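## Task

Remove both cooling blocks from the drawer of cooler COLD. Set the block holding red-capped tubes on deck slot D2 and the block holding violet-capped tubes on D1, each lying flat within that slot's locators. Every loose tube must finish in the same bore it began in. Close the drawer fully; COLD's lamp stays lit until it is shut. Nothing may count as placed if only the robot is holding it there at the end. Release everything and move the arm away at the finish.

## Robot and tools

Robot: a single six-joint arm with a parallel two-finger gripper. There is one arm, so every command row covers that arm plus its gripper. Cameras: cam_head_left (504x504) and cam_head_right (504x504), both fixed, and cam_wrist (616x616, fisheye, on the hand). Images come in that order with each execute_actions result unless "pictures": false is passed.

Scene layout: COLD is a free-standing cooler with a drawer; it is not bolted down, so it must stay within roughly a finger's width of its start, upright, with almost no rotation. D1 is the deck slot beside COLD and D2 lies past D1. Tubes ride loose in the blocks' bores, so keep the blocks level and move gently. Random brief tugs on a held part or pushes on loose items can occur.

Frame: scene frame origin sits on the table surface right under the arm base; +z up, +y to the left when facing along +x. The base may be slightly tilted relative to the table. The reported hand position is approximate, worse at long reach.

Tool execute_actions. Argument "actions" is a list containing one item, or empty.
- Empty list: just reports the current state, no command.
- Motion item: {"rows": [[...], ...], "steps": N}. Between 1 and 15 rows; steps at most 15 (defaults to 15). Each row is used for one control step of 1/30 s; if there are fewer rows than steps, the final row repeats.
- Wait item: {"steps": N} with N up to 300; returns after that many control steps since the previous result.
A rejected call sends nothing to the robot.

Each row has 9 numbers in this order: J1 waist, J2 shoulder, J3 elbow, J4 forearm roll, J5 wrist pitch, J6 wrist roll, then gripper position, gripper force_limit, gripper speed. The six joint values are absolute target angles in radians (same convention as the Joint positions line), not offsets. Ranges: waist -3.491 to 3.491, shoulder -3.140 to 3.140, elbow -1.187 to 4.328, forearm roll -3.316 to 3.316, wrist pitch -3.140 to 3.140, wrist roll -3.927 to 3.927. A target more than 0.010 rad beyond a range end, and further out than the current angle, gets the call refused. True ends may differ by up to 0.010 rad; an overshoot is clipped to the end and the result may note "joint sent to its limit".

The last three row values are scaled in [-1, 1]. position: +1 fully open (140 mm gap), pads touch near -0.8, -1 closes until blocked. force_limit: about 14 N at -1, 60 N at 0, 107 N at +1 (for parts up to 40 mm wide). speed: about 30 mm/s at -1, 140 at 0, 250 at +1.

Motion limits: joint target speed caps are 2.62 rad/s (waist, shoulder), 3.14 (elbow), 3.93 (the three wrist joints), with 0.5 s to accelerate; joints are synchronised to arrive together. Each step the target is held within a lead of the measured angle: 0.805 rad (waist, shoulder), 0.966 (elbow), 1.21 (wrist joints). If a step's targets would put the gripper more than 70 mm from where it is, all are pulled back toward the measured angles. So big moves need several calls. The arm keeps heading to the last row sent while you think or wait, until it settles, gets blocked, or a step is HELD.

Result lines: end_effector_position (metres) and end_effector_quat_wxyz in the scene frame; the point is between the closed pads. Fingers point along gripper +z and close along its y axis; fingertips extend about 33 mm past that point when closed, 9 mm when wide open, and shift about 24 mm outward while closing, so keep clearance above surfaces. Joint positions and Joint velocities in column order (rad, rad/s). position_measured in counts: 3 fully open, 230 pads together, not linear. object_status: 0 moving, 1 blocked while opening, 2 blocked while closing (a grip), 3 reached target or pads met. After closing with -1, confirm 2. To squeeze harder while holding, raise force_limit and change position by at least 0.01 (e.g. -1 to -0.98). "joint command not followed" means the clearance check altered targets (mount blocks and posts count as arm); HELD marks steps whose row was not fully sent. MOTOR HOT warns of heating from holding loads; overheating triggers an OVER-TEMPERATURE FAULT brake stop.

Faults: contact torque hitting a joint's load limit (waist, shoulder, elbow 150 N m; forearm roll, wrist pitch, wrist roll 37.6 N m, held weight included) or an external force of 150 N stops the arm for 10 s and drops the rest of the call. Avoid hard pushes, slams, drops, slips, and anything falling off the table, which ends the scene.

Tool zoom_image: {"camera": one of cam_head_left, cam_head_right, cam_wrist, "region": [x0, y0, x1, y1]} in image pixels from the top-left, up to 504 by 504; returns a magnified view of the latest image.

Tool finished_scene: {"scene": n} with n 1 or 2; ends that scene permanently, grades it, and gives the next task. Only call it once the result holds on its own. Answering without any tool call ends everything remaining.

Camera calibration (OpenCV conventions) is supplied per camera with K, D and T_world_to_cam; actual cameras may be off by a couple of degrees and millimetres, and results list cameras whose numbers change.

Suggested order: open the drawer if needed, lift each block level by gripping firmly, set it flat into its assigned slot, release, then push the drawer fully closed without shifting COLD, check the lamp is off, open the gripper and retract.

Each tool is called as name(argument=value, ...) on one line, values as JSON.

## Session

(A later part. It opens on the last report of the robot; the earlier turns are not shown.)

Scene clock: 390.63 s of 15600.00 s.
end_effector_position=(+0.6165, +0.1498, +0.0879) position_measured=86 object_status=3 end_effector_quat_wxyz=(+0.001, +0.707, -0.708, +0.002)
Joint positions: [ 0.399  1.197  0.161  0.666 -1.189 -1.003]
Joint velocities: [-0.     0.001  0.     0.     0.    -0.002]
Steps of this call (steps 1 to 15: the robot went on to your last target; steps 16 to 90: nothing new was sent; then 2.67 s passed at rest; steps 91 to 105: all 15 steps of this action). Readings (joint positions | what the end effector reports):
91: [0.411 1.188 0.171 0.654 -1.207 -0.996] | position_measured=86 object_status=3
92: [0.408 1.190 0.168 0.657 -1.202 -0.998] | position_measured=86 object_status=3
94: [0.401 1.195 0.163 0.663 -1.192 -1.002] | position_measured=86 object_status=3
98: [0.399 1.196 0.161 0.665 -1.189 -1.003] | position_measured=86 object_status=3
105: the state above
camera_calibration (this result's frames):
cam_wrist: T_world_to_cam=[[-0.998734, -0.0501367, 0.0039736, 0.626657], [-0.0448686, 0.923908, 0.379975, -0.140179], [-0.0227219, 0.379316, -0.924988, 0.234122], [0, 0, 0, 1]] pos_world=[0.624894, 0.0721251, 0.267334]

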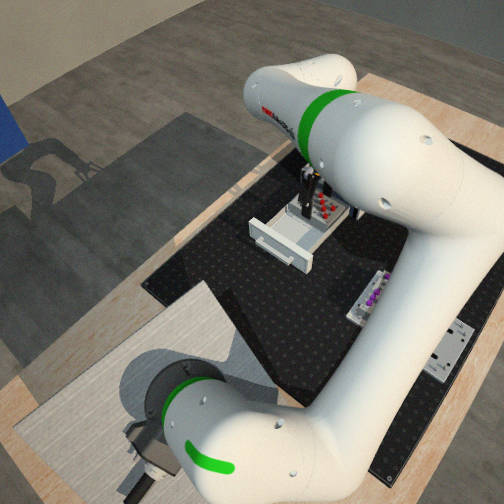

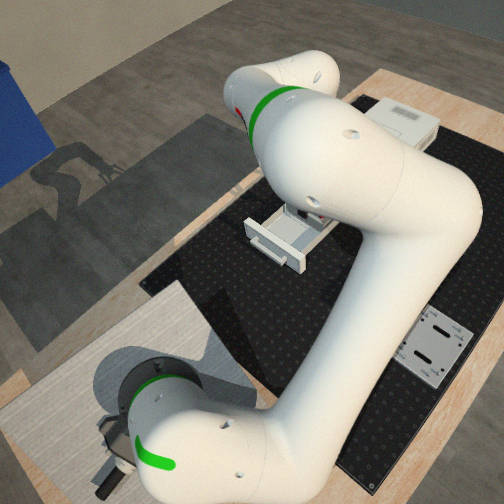

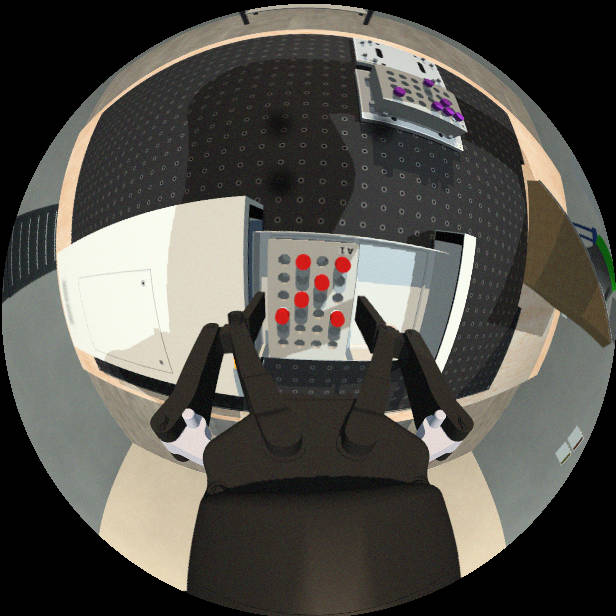

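execute_actions(actions=[{"rows":[[0.3972,1.1981,0.1593,0.6677,-1.1853,-1.0039,0.33,0.9,-0.7],[0.3972,1.1981,0.1593,0.6677,-1.1853,-1.0039,0.33,0.9,-0.7],[0.3972,1.1981,0.1593,0.6677,-1.1853,-1.0039,0.33,0.9,-0.7],[0.3951,1.1996,0.1576,0.6698,-1.182,-1.005,0.33,0.9,-0.7],[0.3951,1.1996,0.1576,0.6698,-1.182,-1.005,0.33,0.9,-0.7],[0.3951,1.1996,0.1576,0.6698,-1.182,-1.005,0.33,0.9,-0.7],[0.3931,1.201,0.1558,0.6718,-1.1788,-1.0062,0.33,0.9,-0.7],[0.3931,1.201,0.1558,0.6718,-1.1788,-1.0062,0.33,0.9,-0.7],[0.3931,1.201,0.1558,0.6718,-1.1788,-1.0062,0.33,0.9,-0.7],[0.391,1.2025,0.1541,0.6739,-1.1755,-1.0074,0.33,0.9,-0.7],[0.391,1.2025,0.1541,0.6739,-1.1755,-1.0074,0.33,0.9,-0.7],[0.391,1.2025,0.1541,0.6739,-1.1755,-1.0074,0.33,0.9,-0.7],[0.389,1.204,0.1524,0.676,-1.1723,-1.0085,0.33,0.9,-0.7]]}], pictures=false)

execute_actions(actions=[{"rows":[[0.387,1.2055,0.1507,0.6781,-1.1691,-1.0096,0.3,0.9,-0.7],[0.387,1.2055,0.1507,0.6781,-1.1691,-1.0096,0.3,0.9,-0.7],[0.387,1.2055,0.1507,0.6781,-1.1691,-1.0096,0.3,0.9,-0.7],[0.3849,1.207,0.149,0.6802,-1.1658,-1.0108,0.3,0.9,-0.7],[0.3849,1.207,0.149,0.6802,-1.1658,-1.0108,0.3,0.9,-0.7],[0.3849,1.207,0.149,0.6802,-1.1658,-1.0108,0.3,0.9,-0.7],[0.3829,1.2084,0.1472,0.6822,-1.1626,-1.012,0.3,0.9,-0.7],[0.3829,1.2084,0.1472,0.6822,-1.1626,-1.012,0.3,0.9,-0.7],[0.3829,1.2084,0.1472,0.6822,-1.1626,-1.012,0.3,0.9,-0.7],[0.3808,1.2099,0.1455,0.6843,-1.1593,-1.0131,0.3,0.9,-0.7],[0.3808,1.2099,0.1455,0.6843,-1.1593,-1.0131,0.3,0.9,-0.7],[0.3808,1.2099,0.1455,0.6843,-1.1593,-1.0131,0.3,0.9,-0.7],[0.3788,1.2114,0.1438,0.6864,-1.1561,-1.0142,0.3,0.9,-0.7]]}], pictures=false)

execute_actions(actions=[{"rows":[[0.3788,1.2114,0.1438,0.6864,-1.1561,-1.0142,0.3,0.9,-0.7],[0.3788,1.2114,0.1438,0.6864,-1.1561,-1.0142,0.3,0.9,-0.7],[0.3788,1.2114,0.1438,0.6864,-1.1561,-1.0142,0.3,0.9,-0.7],[0.3788,1.2114,0.1438,0.6864,-1.1561,-1.0142,-1,0.9,-0.7]]}])

Scene clock: 414.30 s of 15600.00 s.
end_effector_position=(+0.6164, +0.1499, +0.0785) position_measured=87 object_status=3 end_effector_quat_wxyz=(+0.001, +0.707, -0.707, +0.001)
Joint positions: [ 0.39   1.204  0.153  0.675 -1.174 -1.008]
Joint velocities: [-0.014  0.013 -0.013  0.012  0.021 -0.007]
Steps of this call (steps 1 to 15: the robot went on to your last target; steps 16 to 90: nothing new was sent; then 20.17 s passed at rest; steps 91 to 105: all 15 steps of this action). Readings (joint positions | what the end effector reports):
91: [0.399 1.197 0.161 0.666 -1.188 -1.003] | position_measured=86 object_status=0
92: [0.398 1.197 0.160 0.667 -1.187 -1.003] | position_measured=87 object_status=0
94: [0.397 1.198 0.159 0.668 -1.186 -1.004] | position_measured=87 object_status=0
98: [0.395 1.200 0.157 0.671 -1.181 -1.005] | position_measured=87 object_status=0
105: the state above

Scene clock: 414.80 s of 15600.00 s.
end_effector_position=(+0.6165, +0.1500, +0.0688) position_measured=91 object_status=3 end_effector_quat_wxyz=(+0.000, +0.707, -0.707, +0.001)
Joint positions: [ 0.38   1.211  0.145  0.686 -1.157 -1.014]
Joint velocities: [-0.01   0.005 -0.009  0.013  0.018 -0.008]
Steps of this call (steps 1 to 15: all 15 steps of this action). Readings (joint positions | what the end effector reports):
1: [0.389 1.204 0.153 0.676 -1.173 -1.008] | position_measured=87 object_status=0
2: [0.388 1.204 0.152 0.677 -1.171 -1.009] | position_measured=89 object_status=0
4: [0.387 1.205 0.151 0.678 -1.169 -1.009] | position_measured=91 object_status=0
8: [0.384 1.207 0.148 0.681 -1.165 -1.011] | position_measured=91 object_status=0
15: the state above

Scene clock: 415.30 s of 15600.00 s.
end_effector_position=(+0.6164, +0.1501, +0.0679) position_measured=106 object_status=2 end_effector_quat_wxyz=(+0.000, +0.707, -0.707, +0.001)
Joint positions: [ 0.379  1.211  0.144  0.686 -1.156 -1.014]
Joint velocities: [-0.     0.    -0.001 -0.     0.    -0.   ]
Steps of this call (steps 1 to 15: all 15 steps of this action). Readings (joint positions | what the end effector reports):
1: [0.380 1.211 0.144 0.686 -1.157 -1.014] | position_measured=91 object_status=3
2: [0.379 1.211 0.144 0.686 -1.157 -1.014] | position_measured=91 object_status=3
4: [0.379 1.211 0.144 0.687 -1.156 -1.014] | position_measured=91 object_status=0
8: [0.379 1.211 0.144 0.687 -1.156 -1.014] | position_measured=103 object_status=0
15: the state above
camera_calibration (this result's frames):
cam_wrist: T_world_to_cam=[[-0.998689, -0.050974, 0.00464658, 0.626717], [-0.0453386, 0.923092, 0.381898, -0.132534], [-0.0237561, 0.381187, -0.924193, 0.215798], [0, 0, 0, 1]] pos_world=[0.625013, 0.0720277, 0.247141]

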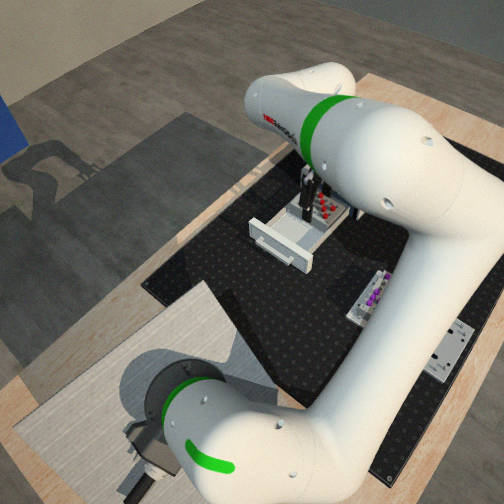

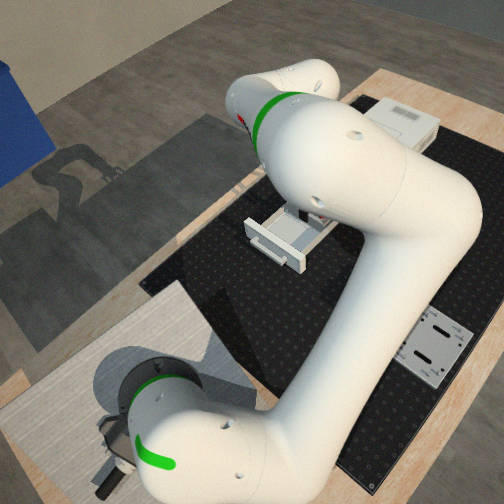

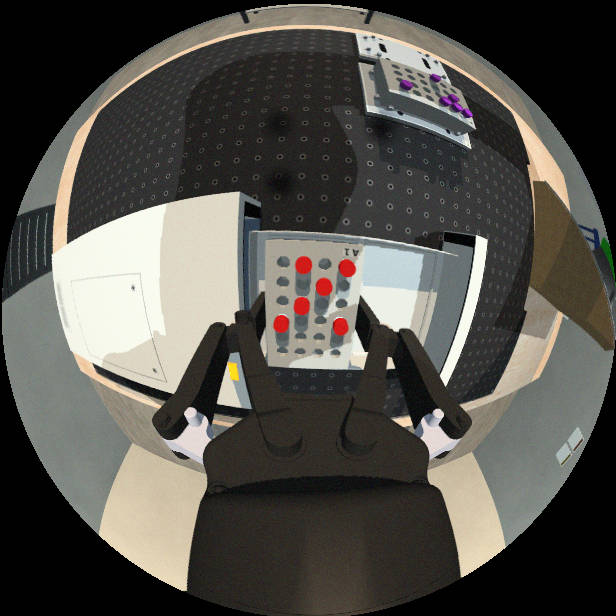

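execute_actions(actions=[{"rows":[[0.389,1.204,0.1524,0.676,-1.1723,-1.0085,-1,0.9,-0.7],[0.389,1.204,0.1524,0.676,-1.1723,-1.0085,-1,0.9,-0.7],[0.389,1.204,0.1524,0.676,-1.1723,-1.0085,-1,0.9,-0.7],[0.389,1.204,0.1524,0.676,-1.1723,-1.0085,-1,0.9,-0.7],[0.3992,1.1966,0.161,0.6656,-1.1885,-1.0028,-1,0.9,-0.7],[0.3992,1.1966,0.161,0.6656,-1.1885,-1.0028,-1,0.9,-0.7],[0.3992,1.1966,0.161,0.6656,-1.1885,-1.0028,-1,0.9,-0.7],[0.3992,1.1966,0.161,0.6656,-1.1885,-1.0028,-1,0.9,-0.7],[0.4114,1.1877,0.1713,0.6531,-1.2079,-0.996,-1,0.9,-0.7],[0.4114,1.1877,0.1713,0.6531,-1.2079,-0.996,-1,0.9,-0.7],[0.4114,1.1877,0.1713,0.6531,-1.2079,-0.996,-1,0.9,-0.7],[0.44,1.167,0.203,0.623,-1.258,-0.977,-1,0.9,-0.7]]}], pictures=false)

execute_actions(actions=[{"rows":[[0.468,1.146,0.232,0.592,-1.308,-0.959,-1,0.9,-0.7]],"steps":10}], pictures=false)

execute_actions(actions=[{"rows":[[0.575,0.982,-0.076,0.545,-1.217,-1.091,-1,0.9,-0.7]],"steps":12}], pictures=false)

execute_actions(actions=[{"rows":[[0.4615,0.804,-0.191,0.607,-1.228,-1.518,-1,0.9,-0.7]],"steps":12}], pictures=false)

execute_actions(actions=[{"rows":[[0.348,0.626,-0.307,0.67,-1.239,-1.945,-1,0.9,-0.7]],"steps":12}], pictures=false)

execute_actions(actions=[{"rows":[[0.2346,0.4483,-0.422,0.732,-1.2497,-2.2,-1,0.9,-0.7]],"steps":12}], pictures=false)

execute_actions(actions=[{"rows":[[0.0412,0.29,-0.384,0.795,-1.297,-2.135,-1,0.9,-0.7]]}], pictures=false)

execute_actions(actions=[{"rows":[[-0.02,0.314,-0.429,0.847,-1.22,-2.15,-1,0.9,-0.7]]}])

zoom_image(camera="cam_wrist", region=[220, 190, 410, 390])

Scene clock: 439.57 s of 15600.00 s.
end_effector_position=(+0.6171, +0.1497, +0.1218) position_measured=106 object_status=2 end_effector_quat_wxyz=(-0.000, +0.706, -0.708, +0.003)
Joint positions: [ 0.431  1.173  0.193  0.633 -1.242 -0.983]
Joint velocities: [ 0.192 -0.157  0.225 -0.185 -0.322  0.123]
Steps of this call (steps 1 to 15: the robot went on to your last target; steps 16 to 90: nothing new was sent; then 20.77 s passed at rest; steps 91 to 105: all 15 steps of this action). Readings (joint positions | what the end effector reports):
91: [0.379 1.211 0.144 0.686 -1.157 -1.014] | position_measured=106 object_status=2
92: [0.381 1.210 0.146 0.683 -1.161 -1.012] | position_measured=106 object_status=2
94: [0.386 1.207 0.149 0.677 -1.170 -1.009] | position_measured=106 object_status=2
98: [0.397 1.198 0.159 0.668 -1.185 -1.004] | position_measured=106 object_status=2
105: the state above

Scene clock: 439.90 s of 15600.00 s.
end_effector_position=(+0.6133, +0.1497, +0.1606) position_measured=106 object_status=2 end_effector_quat_wxyz=(+0.000, +0.707, -0.707, +0.000)
Joint positions: [ 0.468  1.146  0.232  0.592 -1.308 -0.959]
Joint velocities: [ 0.003 -0.003  0.002 -0.002 -0.004  0.002]
Steps of this call (steps 1 to 10: all 10 steps of this action). Readings (joint positions | what the end effector reports):
1: [0.437 1.169 0.199 0.627 -1.251 -0.979] | position_measured=106 object_status=2
2: [0.443 1.165 0.206 0.618 -1.265 -0.975] | position_measured=106 object_status=2
4: [0.460 1.152 0.223 0.602 -1.292 -0.965] | position_measured=106 object_status=2
8: [0.467 1.147 0.231 0.592 -1.307 -0.959] | position_measured=106 object_status=2
10: the state above

Scene clock: 440.30 s of 15600.00 s.
end_effector_position=(+0.5237, +0.1511, +0.1684) position_measured=106 object_status=2 end_effector_quat_wxyz=(-0.001, +0.708, -0.707, +0.001)
Joint positions: [ 0.567  0.994 -0.053  0.548 -1.224 -1.081]
Joint velocities: [ 0.17  -0.262 -0.492 -0.074  0.138 -0.203]
Steps of this call (steps 1 to 12: all 12 steps of this action). Readings (joint positions | what the end effector reports):
1: [0.468 1.146 0.232 0.592 -1.308 -0.959] | position_measured=106 object_status=2
2: [0.470 1.143 0.227 0.591 -1.306 -0.961] | position_measured=106 object_status=2
4: [0.480 1.127 0.197 0.586 -1.295 -0.976] | position_measured=106 object_status=2
8: [0.528 1.054 0.060 0.565 -1.255 -1.035] | position_measured=106 object_status=2
12: the state above

Scene clock: 440.70 s of 15600.00 s.
end_effector_position=(+0.5257, +0.0575, +0.1747) position_measured=106 object_status=2 end_effector_quat_wxyz=(+0.004, -0.522, +0.853, +0.003)
Joint positions: [ 0.472  0.817 -0.183  0.602 -1.227 -1.482]
Joint velocities: [-0.208 -0.259 -0.159  0.1   -0.013 -0.689]
Steps of this call (steps 1 to 12: all 12 steps of this action). Readings (joint positions | what the end effector reports):
1: [0.571 0.987 -0.067 0.547 -1.220 -1.088] | position_measured=106 object_status=2
2: [0.572 0.978 -0.078 0.547 -1.219 -1.098] | position_measured=106 object_status=2
4: [0.565 0.950 -0.102 0.553 -1.220 -1.145] | position_measured=106 object_status=2
8: [0.519 0.873 -0.148 0.580 -1.224 -1.330] | position_measured=106 object_status=2
12: the state above

Scene clock: 441.10 s of 15600.00 s.
end_effector_position=(+0.5190, -0.0478, +0.1708) position_measured=106 object_status=2 end_effector_quat_wxyz=(+0.003, -0.276, +0.961, +0.004)
Joint positions: [ 0.354  0.635 -0.301  0.667 -1.238 -1.923]
Joint velocities: [-0.137 -0.22  -0.145  0.077 -0.013 -0.52 ]
Steps of this call (steps 1 to 12: all 12 steps of this action). Readings (joint positions | what the end effector reports):
1: [0.466 0.810 -0.187 0.605 -1.228 -1.503] | position_measured=106 object_status=2
2: [0.460 0.801 -0.193 0.608 -1.228 -1.526] | position_measured=106 object_status=2
4: [0.439 0.773 -0.211 0.619 -1.230 -1.597] | position_measured=106 object_status=2
8: [0.388 0.690 -0.265 0.648 -1.235 -1.794] | position_measured=106 object_status=2
12: the state above

Scene clock: 441.50 s of 15600.00 s.
end_effector_position=(+0.4921, -0.1492, +0.1601) position_measured=106 object_status=2 end_effector_quat_wxyz=(+0.001, -0.092, +0.996, +0.000)
Joint positions: [ 0.236  0.45  -0.421  0.731 -1.25  -2.198]
Joint velocities: [-0.031 -0.048 -0.032  0.018 -0.001 -0.068]
Steps of this call (steps 1 to 12: all 12 steps of this action). Readings (joint positions | what the end effector reports):
1: [0.350 0.629 -0.305 0.669 -1.239 -1.938] | position_measured=106 object_status=2
2: [0.345 0.620 -0.311 0.672 -1.239 -1.955] | position_measured=106 object_status=2
4: [0.323 0.586 -0.333 0.684 -1.241 -2.012] | position_measured=106 object_status=2
8: [0.262 0.491 -0.394 0.717 -1.247 -2.140] | position_measured=106 object_status=2
12: the state above

Scene clock: 442.00 s of 15600.00 s.
end_effector_position=(+0.4848, -0.2897, +0.1596) position_measured=106 object_status=2 end_effector_quat_wxyz=(+0.000, -0.000, +1.000, -0.000)
Joint positions: [ 0.042  0.291 -0.384  0.795 -1.297 -2.135]
Joint velocities: [-0.014 -0.008  0.     0.002 -0.001  0.007]
Steps of this call (steps 1 to 15: all 15 steps of this action). Readings (joint positions | what the end effector reports):
1: [0.235 0.449 -0.421 0.732 -1.250 -2.199] | position_measured=106 object_status=2
2: [0.230 0.445 -0.421 0.733 -1.250 -2.198] | position_measured=106 object_status=2
4: [0.205 0.424 -0.415 0.742 -1.257 -2.189] | position_measured=106 object_status=2
8: [0.121 0.355 -0.399 0.769 -1.278 -2.161] | position_measured=106 object_status=2
15: the state above

Scene clock: 442.50 s of 15600.00 s.
end_effector_position=(+0.4843, -0.2932, +0.1218) position_measured=106 object_status=2 end_effector_quat_wxyz=(+0.000, -0.003, +1.000, -0.004)
Joint positions: [-0.02   0.314 -0.429  0.847 -1.22  -2.15 ]
Joint velocities: [-0.     0.    -0.001  0.     0.     0.001]
Steps of this call (steps 1 to 15: all 15 steps of this action). Readings (joint positions | what the end effector reports):
1: [0.041 0.291 -0.384 0.795 -1.297 -2.135] | position_measured=106 object_status=2
2: [0.037 0.292 -0.387 0.799 -1.291 -2.136] | position_measured=106 object_status=2
4: [0.012 0.302 -0.405 0.820 -1.260 -2.143] | position_measured=106 object_status=2
8: [-0.019 0.314 -0.428 0.846 -1.222 -2.150] | position_measured=106 object_status=2
15: the state above
camera_calibration (this result's frames):
cam_wrist: T_world_to_cam=[[-0.0574768, 0.998344, -0.00216829, 0.324614], [0.9219, 0.053909, 0.383658, -0.473444], [0.38314, 0.0200525, -0.923473, 0.128404], [0, 0, 0, 1]] pos_world=[0.40593, -0.301128, 0.300922]

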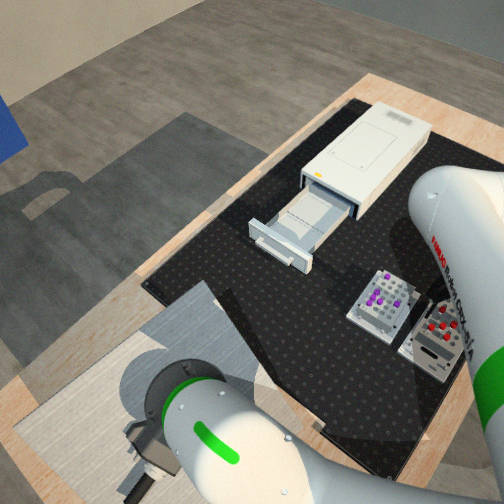

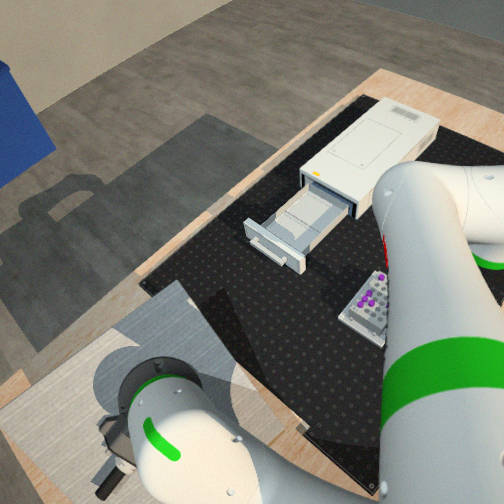

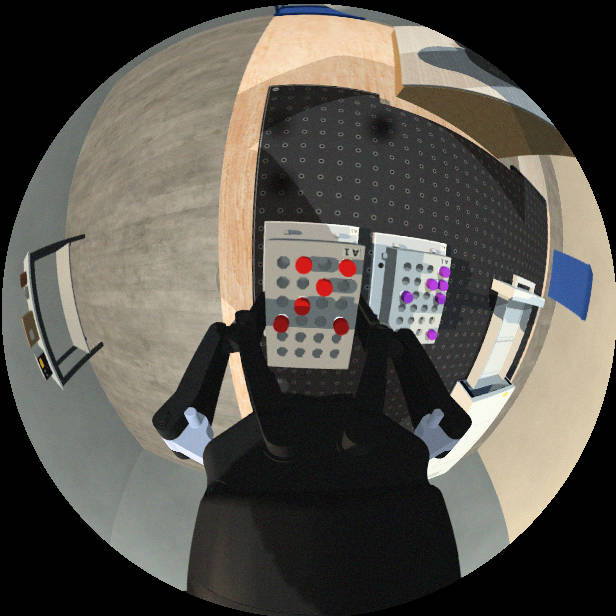

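Region (220, 190, 410, 390) of cam_wrist's 616x616 image, scaled by 2.520, with more detail than that image has; it fills the left 479 columns of this view, and the rest is white.

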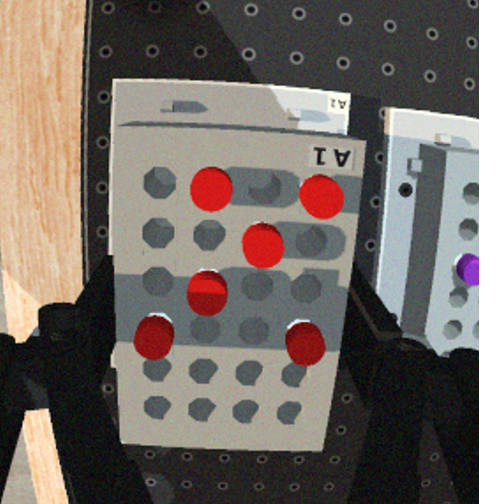

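execute_actions(actions=[{"rows":[[-0.055,0.325,-0.449,0.871,-1.182,-2.162,-1,0.9,-0.7],[-0.055,0.325,-0.449,0.871,-1.182,-2.162,-1,0.9,-0.7],[-0.055,0.325,-0.449,0.871,-1.182,-2.162,-1,0.9,-0.7],[-0.055,0.325,-0.449,0.871,-1.182,-2.162,-1,0.9,-0.7],[-0.055,0.325,-0.449,0.871,-1.182,-2.162,-1,0.9,-0.7],[-0.0904,0.3363,-0.4682,0.8945,-1.1431,-2.1736,-1,0.9,-0.7]]}])

zoom_image(camera="cam_wrist", region=[250, 215, 380, 275])

Scene clock: 452.27 s of 15600.00 s.
end_effector_position=(+0.4797, -0.2967, +0.0826) position_measured=106 object_status=2 end_effector_quat_wxyz=(-0.002, +0.002, +1.000, -0.001)
Joint positions: [-0.09   0.336 -0.468  0.894 -1.143 -2.174]
Joint velocities: [-0.004  0.002 -0.002  0.001  0.003 -0.002]
Steps of this call (steps 1 to 15: the robot went on to your last target; steps 16 to 90: nothing new was sent; then 6.27 s passed at rest; steps 91 to 105: all 15 steps of this action). Readings (joint positions | what the end effector reports):
91: [-0.020 0.314 -0.429 0.847 -1.220 -2.150] | position_measured=106 object_status=2
92: [-0.024 0.315 -0.431 0.850 -1.215 -2.152] | position_measured=106 object_status=2
94: [-0.043 0.321 -0.442 0.863 -1.195 -2.158] | position_measured=106 object_status=2
98: [-0.070 0.330 -0.457 0.881 -1.166 -2.167] | position_measured=106 object_status=2
105: the state above
camera_calibration (this result's frames):
cam_wrist: T_world_to_cam=[[-0.0467184, 0.998903, 0.00325452, 0.322271], [0.924279, 0.0419921, 0.379401, -0.458311], [0.378848, 0.0207331, -0.925227, 0.0964938], [0, 0, 0, 1]] pos_world=[0.402107, -0.304672, 0.262113]

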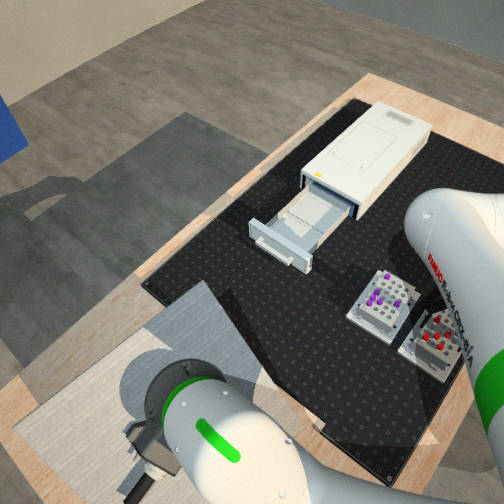

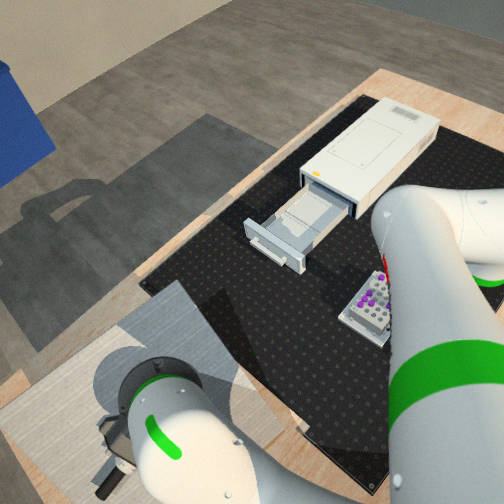

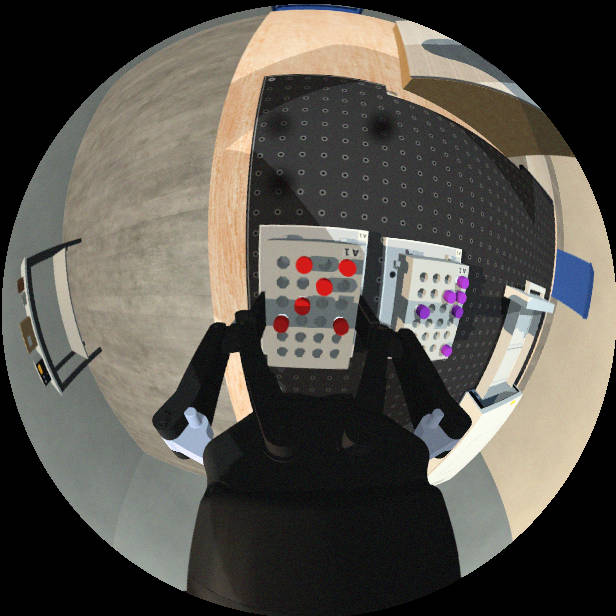

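Region (250, 215, 380, 275) of cam_wrist's 616x616 image, scaled by 3.877, with more detail than that image has; it fills the top 233 rows of this view, and the rest is white.

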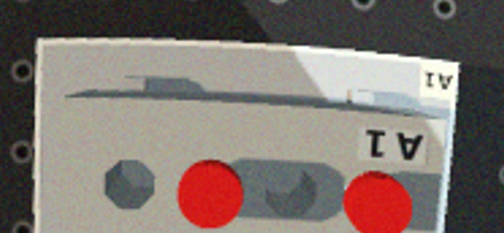

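execute_actions(actions=[{"rows":[[-0.0983,0.3483,-0.464,0.9017,-1.1334,-2.1765,-1,0.9,-0.7]]}])

zoom_image(camera="cam_wrist", region=[250, 215, 380, 275])

Scene clock: 462.00 s of 15600.00 s.
end_effector_position=(+0.4830, -0.2960, +0.0776) position_measured=106 object_status=2 end_effector_quat_wxyz=(-0.002, +0.002, +1.000, -0.001)
Joint positions: [-0.098  0.348 -0.464  0.902 -1.133 -2.176]
Joint velocities: [-0.    -0.     0.     0.001 -0.     0.   ]
Steps of this call (steps 1 to 15: the robot went on to your last target; steps 16 to 90: nothing new was sent; then 6.23 s passed at rest; steps 91 to 105: all 15 steps of this action). Readings (joint positions | what the end effector reports):
91: [-0.091 0.337 -0.468 0.895 -1.143 -2.174] | position_measured=106 object_status=2
92: [-0.093 0.340 -0.467 0.897 -1.140 -2.175] | position_measured=106 object_status=2
94: [-0.097 0.346 -0.465 0.900 -1.135 -2.176] | position_measured=106 object_status=2
98: [-0.098 0.348 -0.464 0.902 -1.134 -2.176] | position_measured=106 object_status=2
105: the state above
camera_calibration (this result's frames):
cam_wrist: T_world_to_cam=[[-0.0468871, 0.998894, 0.00340537, 0.321818], [0.924089, 0.0420808, 0.379854, -0.459377], [0.37929, 0.0209571, -0.92504, 0.0903999], [0, 0, 0, 1]] pos_world=[0.405307, -0.304026, 0.257024]

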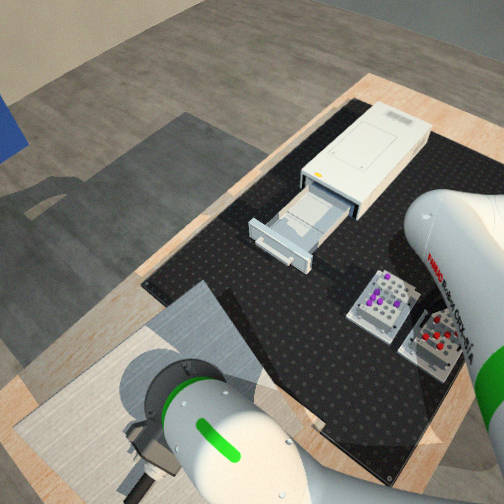

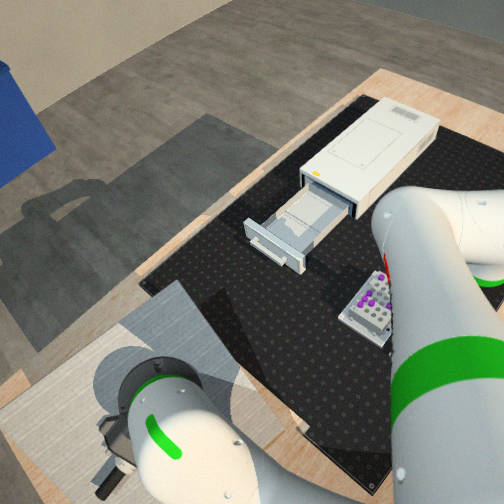

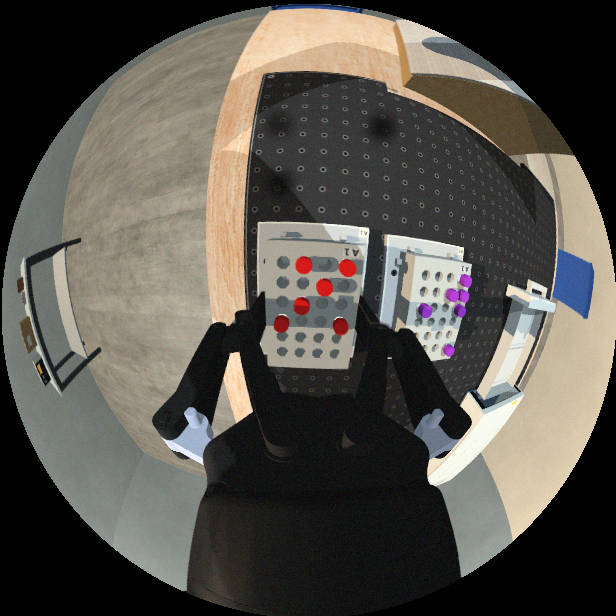

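Region (250, 215, 380, 275) of cam_wrist's 616x616 image, scaled by 3.877, with more detail than that image has; it fills the top 233 rows of this view, and the rest is white.

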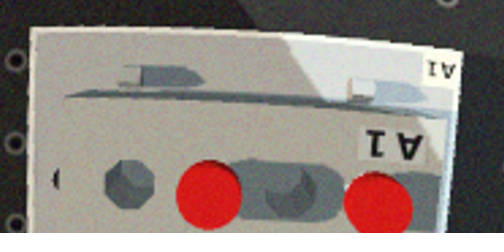

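Same as before: yaw −.006, lower 4 mm.

execute_actions(actions=[{"rows":[[-0.1016,0.35,-0.466,0.905,-1.1291,-2.1842,-1,0.9,-0.7],[-0.1016,0.35,-0.466,0.905,-1.1291,-2.1842,-1,0.9,-0.7],[-0.1016,0.35,-0.466,0.905,-1.1291,-2.1842,-1,0.9,-0.7],[-0.1016,0.35,-0.466,0.905,-1.1291,-2.1842,-1,0.9,-0.7],[-0.1016,0.35,-0.466,0.905,-1.1291,-2.1842,-1,0.9,-0.7],[-0.105,0.3516,-0.468,0.9084,-1.1247,-2.1858,-1,0.9,-0.7]]}])

zoom_image(camera="cam_wrist", region=[250, 215, 380, 275])

Scene clock: 472.97 s of 15600.00 s.
end_effector_position=(+0.4831, -0.2960, +0.0737) position_measured=106 object_status=2 end_effector_quat_wxyz=(-0.002, +0.005, +1.000, -0.001)
Joint positions: [-0.105  0.351 -0.468  0.908 -1.125 -2.186]
Joint velocities: [-0.001  0.001 -0.    -0.     0.001 -0.001]
Steps of this call (steps 1 to 15: the robot went on to your last target; steps 16 to 90: nothing new was sent; then 7.47 s passed at rest; steps 91 to 105: all 15 steps of this action). Readings (joint positions | what the end effector reports):
91: [-0.099 0.348 -0.464 0.902 -1.133 -2.177] | position_measured=106 object_status=2
92: [-0.100 0.349 -0.464 0.903 -1.132 -2.180] | position_measured=106 object_status=2
94: [-0.101 0.350 -0.465 0.904 -1.130 -2.183] | position_measured=106 object_status=2
98: [-0.104 0.351 -0.467 0.907 -1.127 -2.185] | position_measured=106 object_status=2
105: the state above
camera_calibration (this result's frames):
cam_wrist: T_world_to_cam=[[-0.0409228, 0.999157, 0.00324354, 0.319057], [0.924002, 0.036609, 0.380632, -0.459637], [0.380192, 0.0185736, -0.924721, 0.0856451], [0, 0, 0, 1]] pos_world=[0.4052, -0.303552, 0.253115]

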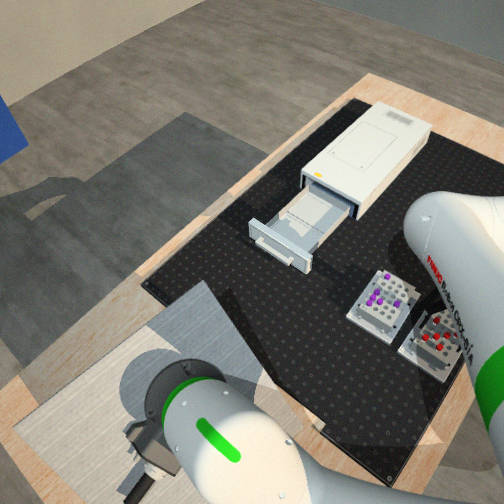

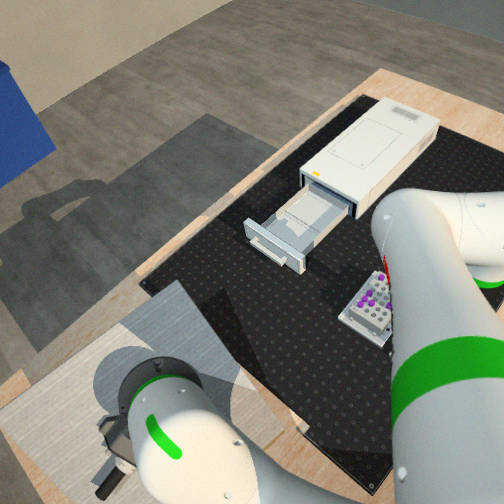

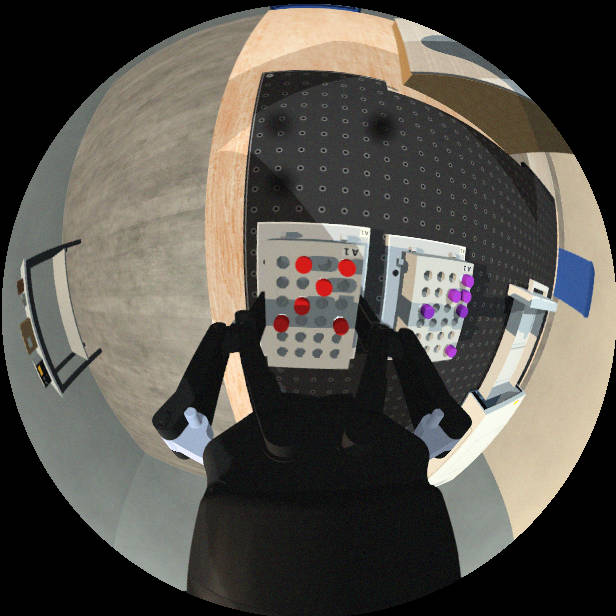

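Region (250, 215, 380, 275) of cam_wrist's 616x616 image, scaled by 3.877, with more detail than that image has; it fills the top 233 rows of this view, and the rest is white.

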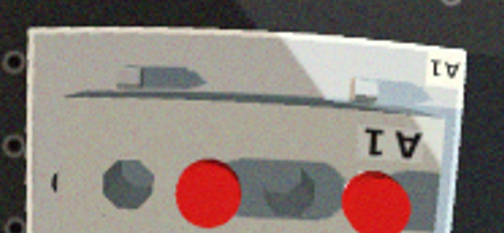

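execute_actions(actions=[{"rows":[[-0.105,0.3516,-0.468,0.9084,-1.1247,-2.1858,0.38,0.9,-0.8]]}], pictures=false)

execute_actions(actions=[{"rows":[[-0.024,0.309,-0.427,0.846,-1.223,-2.16,0.38,0.9,-0.8]]}])

zoom_image(camera="cam_wrist", region=[220, 190, 410, 390])

zoom_image(camera="cam_head_left", region=[385, 295, 485, 395])

Scene clock: 480.83 s of 15600.00 s.
end_effector_position=(+0.4830, -0.2958, +0.0736) position_measured=81 object_status=0 end_effector_quat_wxyz=(-0.002, +0.005, +1.000, -0.001)
Joint positions: [-0.105  0.352 -0.468  0.908 -1.125 -2.186]
Joint velocities: [ 0.    -0.     0.    -0.     0.     0.002]
Steps of this call (steps 1 to 15: the robot went on to your last target; steps 16 to 90: nothing new was sent; then 4.37 s passed at rest; steps 91 to 105: all 15 steps of this action). Readings (joint positions | what the end effector reports):
91: [-0.105 0.352 -0.468 0.908 -1.125 -2.186] | position_measured=106 object_status=0
92: [-0.105 0.352 -0.468 0.908 -1.124 -2.186] | position_measured=106 object_status=0
94: [-0.105 0.352 -0.468 0.908 -1.124 -2.186] | position_measured=99 object_status=0
98: [-0.105 0.352 -0.468 0.908 -1.125 -2.186] | position_measured=87 object_status=0
105: the state above

Scene clock: 481.33 s of 15600.00 s.
end_effector_position=(+0.4832, -0.2969, +0.1223) position_measured=81 object_status=3 end_effector_quat_wxyz=(-0.000, +0.006, +1.000, -0.003)
Joint positions: [-0.024  0.309 -0.427  0.846 -1.223 -2.16 ]
Joint velocities: [ 0.001 -0.001  0.001 -0.002 -0.     0.   ]
Steps of this call (steps 1 to 15: all 15 steps of this action). Readings (joint positions | what the end effector reports):
1: [-0.105 0.351 -0.468 0.908 -1.125 -2.186] | position_measured=81 object_status=3
2: [-0.101 0.349 -0.466 0.905 -1.130 -2.184] | position_measured=81 object_status=3
4: [-0.075 0.336 -0.453 0.886 -1.161 -2.176] | position_measured=81 object_status=3
8: [-0.026 0.310 -0.428 0.848 -1.220 -2.161] | position_measured=81 object_status=3
15: the state above
camera_calibration (this result's frames):
cam_wrist: T_world_to_cam=[[-0.0395059, 0.999218, -0.00160718, 0.31969], [0.923105, 0.0371123, 0.382754, -0.477829], [0.382514, 0.0136374, -0.923849, 0.127898], [0, 0, 0, 1]] pos_world=[0.404793, -0.303451, 0.301563]

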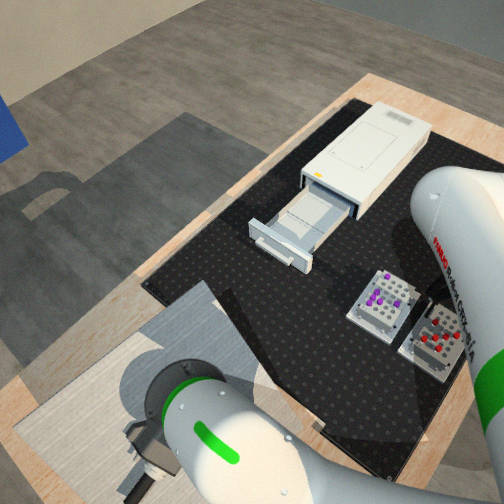

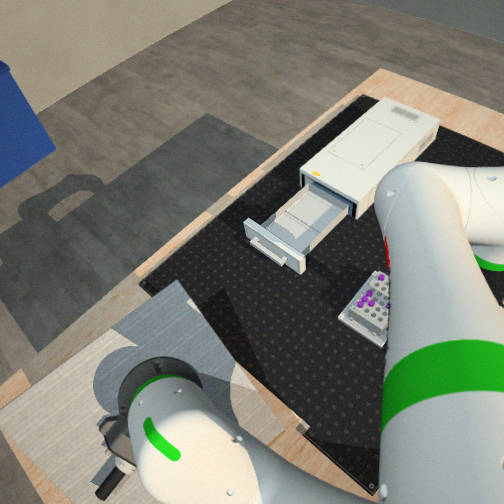

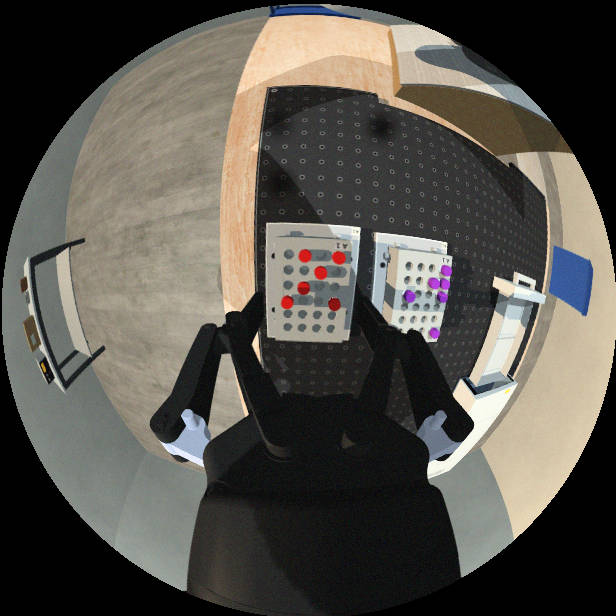

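Region (220, 190, 410, 390) of cam_wrist's 616x616 image, scaled by 2.520, with more detail than that image has; it fills the left 479 columns of this view, and the rest is white.

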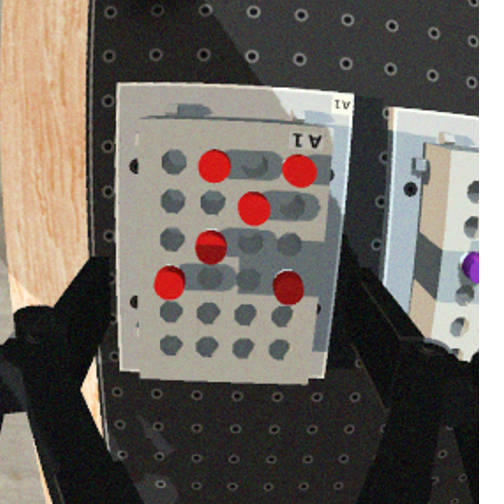

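Region (385, 295, 485, 395) of cam_head_left's 504x504 image, scaled by 5.040, with more detail than that image has.

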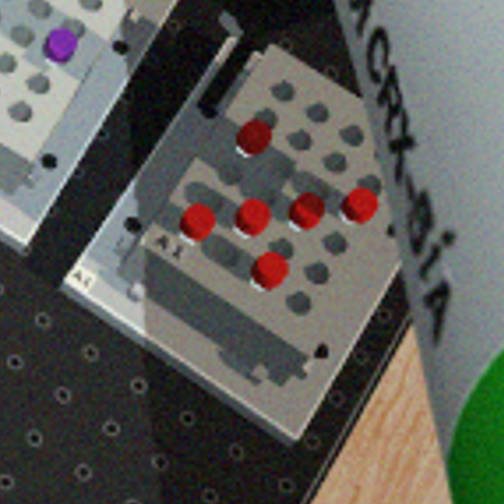

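execute_actions(actions=[{"rows":[[0.0412,0.29,-0.384,0.795,-1.297,-2.135,0.75,-0.2,-0.5],[0.0412,0.29,-0.384,0.795,-1.297,-2.135,0.75,-0.2,-0.5],[0.0412,0.29,-0.384,0.795,-1.297,-2.135,0.75,-0.2,-0.5],[0.0412,0.29,-0.384,0.795,-1.297,-2.135,0.75,-0.2,-0.5],[0.0412,0.29,-0.384,0.795,-1.297,-2.135,0.75,-0.2,-0.5],[0.7415,0.85,-0.409,0.4815,-1.0795,-2.835,0.75,-0.2,-0.5]]}], pictures=false)

execute_actions(actions=[{"steps":40}])

zoom_image(camera="cam_head_right", region=[380, 290, 490, 400])

Scene clock: 496.23 s of 15600.00 s.
end_effector_position=(+0.5028, -0.1727, +0.1677) position_measured=35 object_status=0 end_effector_quat_wxyz=(+0.010, -0.012, +1.000, +0.017)
Joint positions: [ 0.197  0.411 -0.393  0.727 -1.246 -2.287]
Joint velocities: [ 0.582  0.471 -0.018 -0.261  0.177 -0.582]
Steps of this call (steps 1 to 15: the robot went on to your last target; steps 16 to 90: nothing new was sent; then 11.40 s passed at rest; steps 91 to 105: all 15 steps of this action). Readings (joint positions | what the end effector reports):
91: [-0.024 0.309 -0.427 0.846 -1.223 -2.160] | position_measured=81 object_status=0
92: [-0.020 0.308 -0.424 0.842 -1.228 -2.158] | position_measured=78 object_status=0
94: [0.005 0.301 -0.408 0.823 -1.256 -2.149] | position_measured=69 object_status=0
98: [0.062 0.300 -0.388 0.788 -1.290 -2.149] | position_measured=50 object_status=0
105: the state above

Scene clock: 497.57 s of 15600.00 s.
end_effector_position=(+0.3937, +0.1515, +0.1492) position_measured=35 object_status=3 end_effector_quat_wxyz=(+0.008, -0.004, +1.000, -0.006)
Joint positions: [ 0.741  0.85  -0.409  0.482 -1.08  -2.835]
Joint velocities: [ 0.     0.001  0.     0.001 -0.     0.   ]
Steps of this call (steps 1 to 40: the robot went on to your last target). Readings (joint positions | what the end effector reports):
1: [0.217 0.427 -0.394 0.719 -1.240 -2.307] | position_measured=35 object_status=0
2: [0.237 0.443 -0.394 0.710 -1.234 -2.327] | position_measured=35 object_status=0
4: [0.277 0.475 -0.396 0.691 -1.222 -2.367] | position_measured=35 object_status=3
8: [0.359 0.542 -0.398 0.654 -1.197 -2.450] | position_measured=35 object_status=3
40: the state above
camera_calibration (this result's frames):
cam_wrist: T_world_to_cam=[[-0.058789, 0.998244, -0.007294, -0.123216], [0.915514, 0.0568268, 0.398253, -0.424486], [0.397968, 0.0167351, -0.917247, 0.173221], [0, 0, 0, 1]] pos_world=[0.312442, 0.144223, 0.327041]

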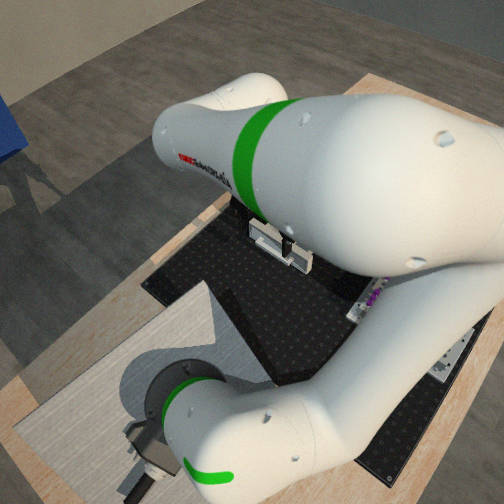

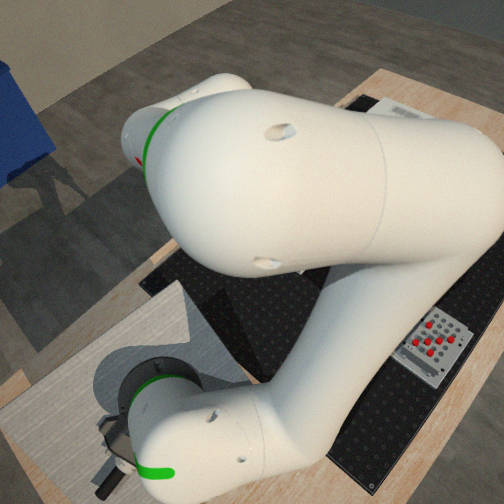

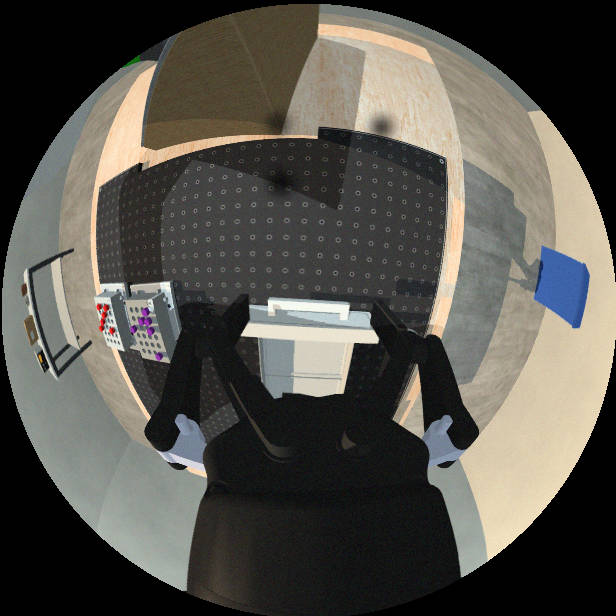

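Region (380, 290, 490, 400) of cam_head_right's 504x504 image, scaled by 4.582, with more detail than that image has.

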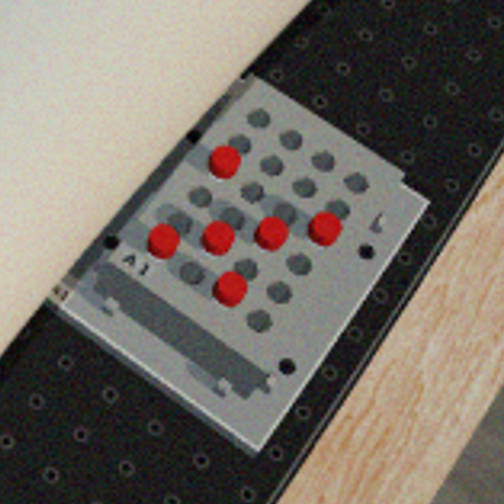

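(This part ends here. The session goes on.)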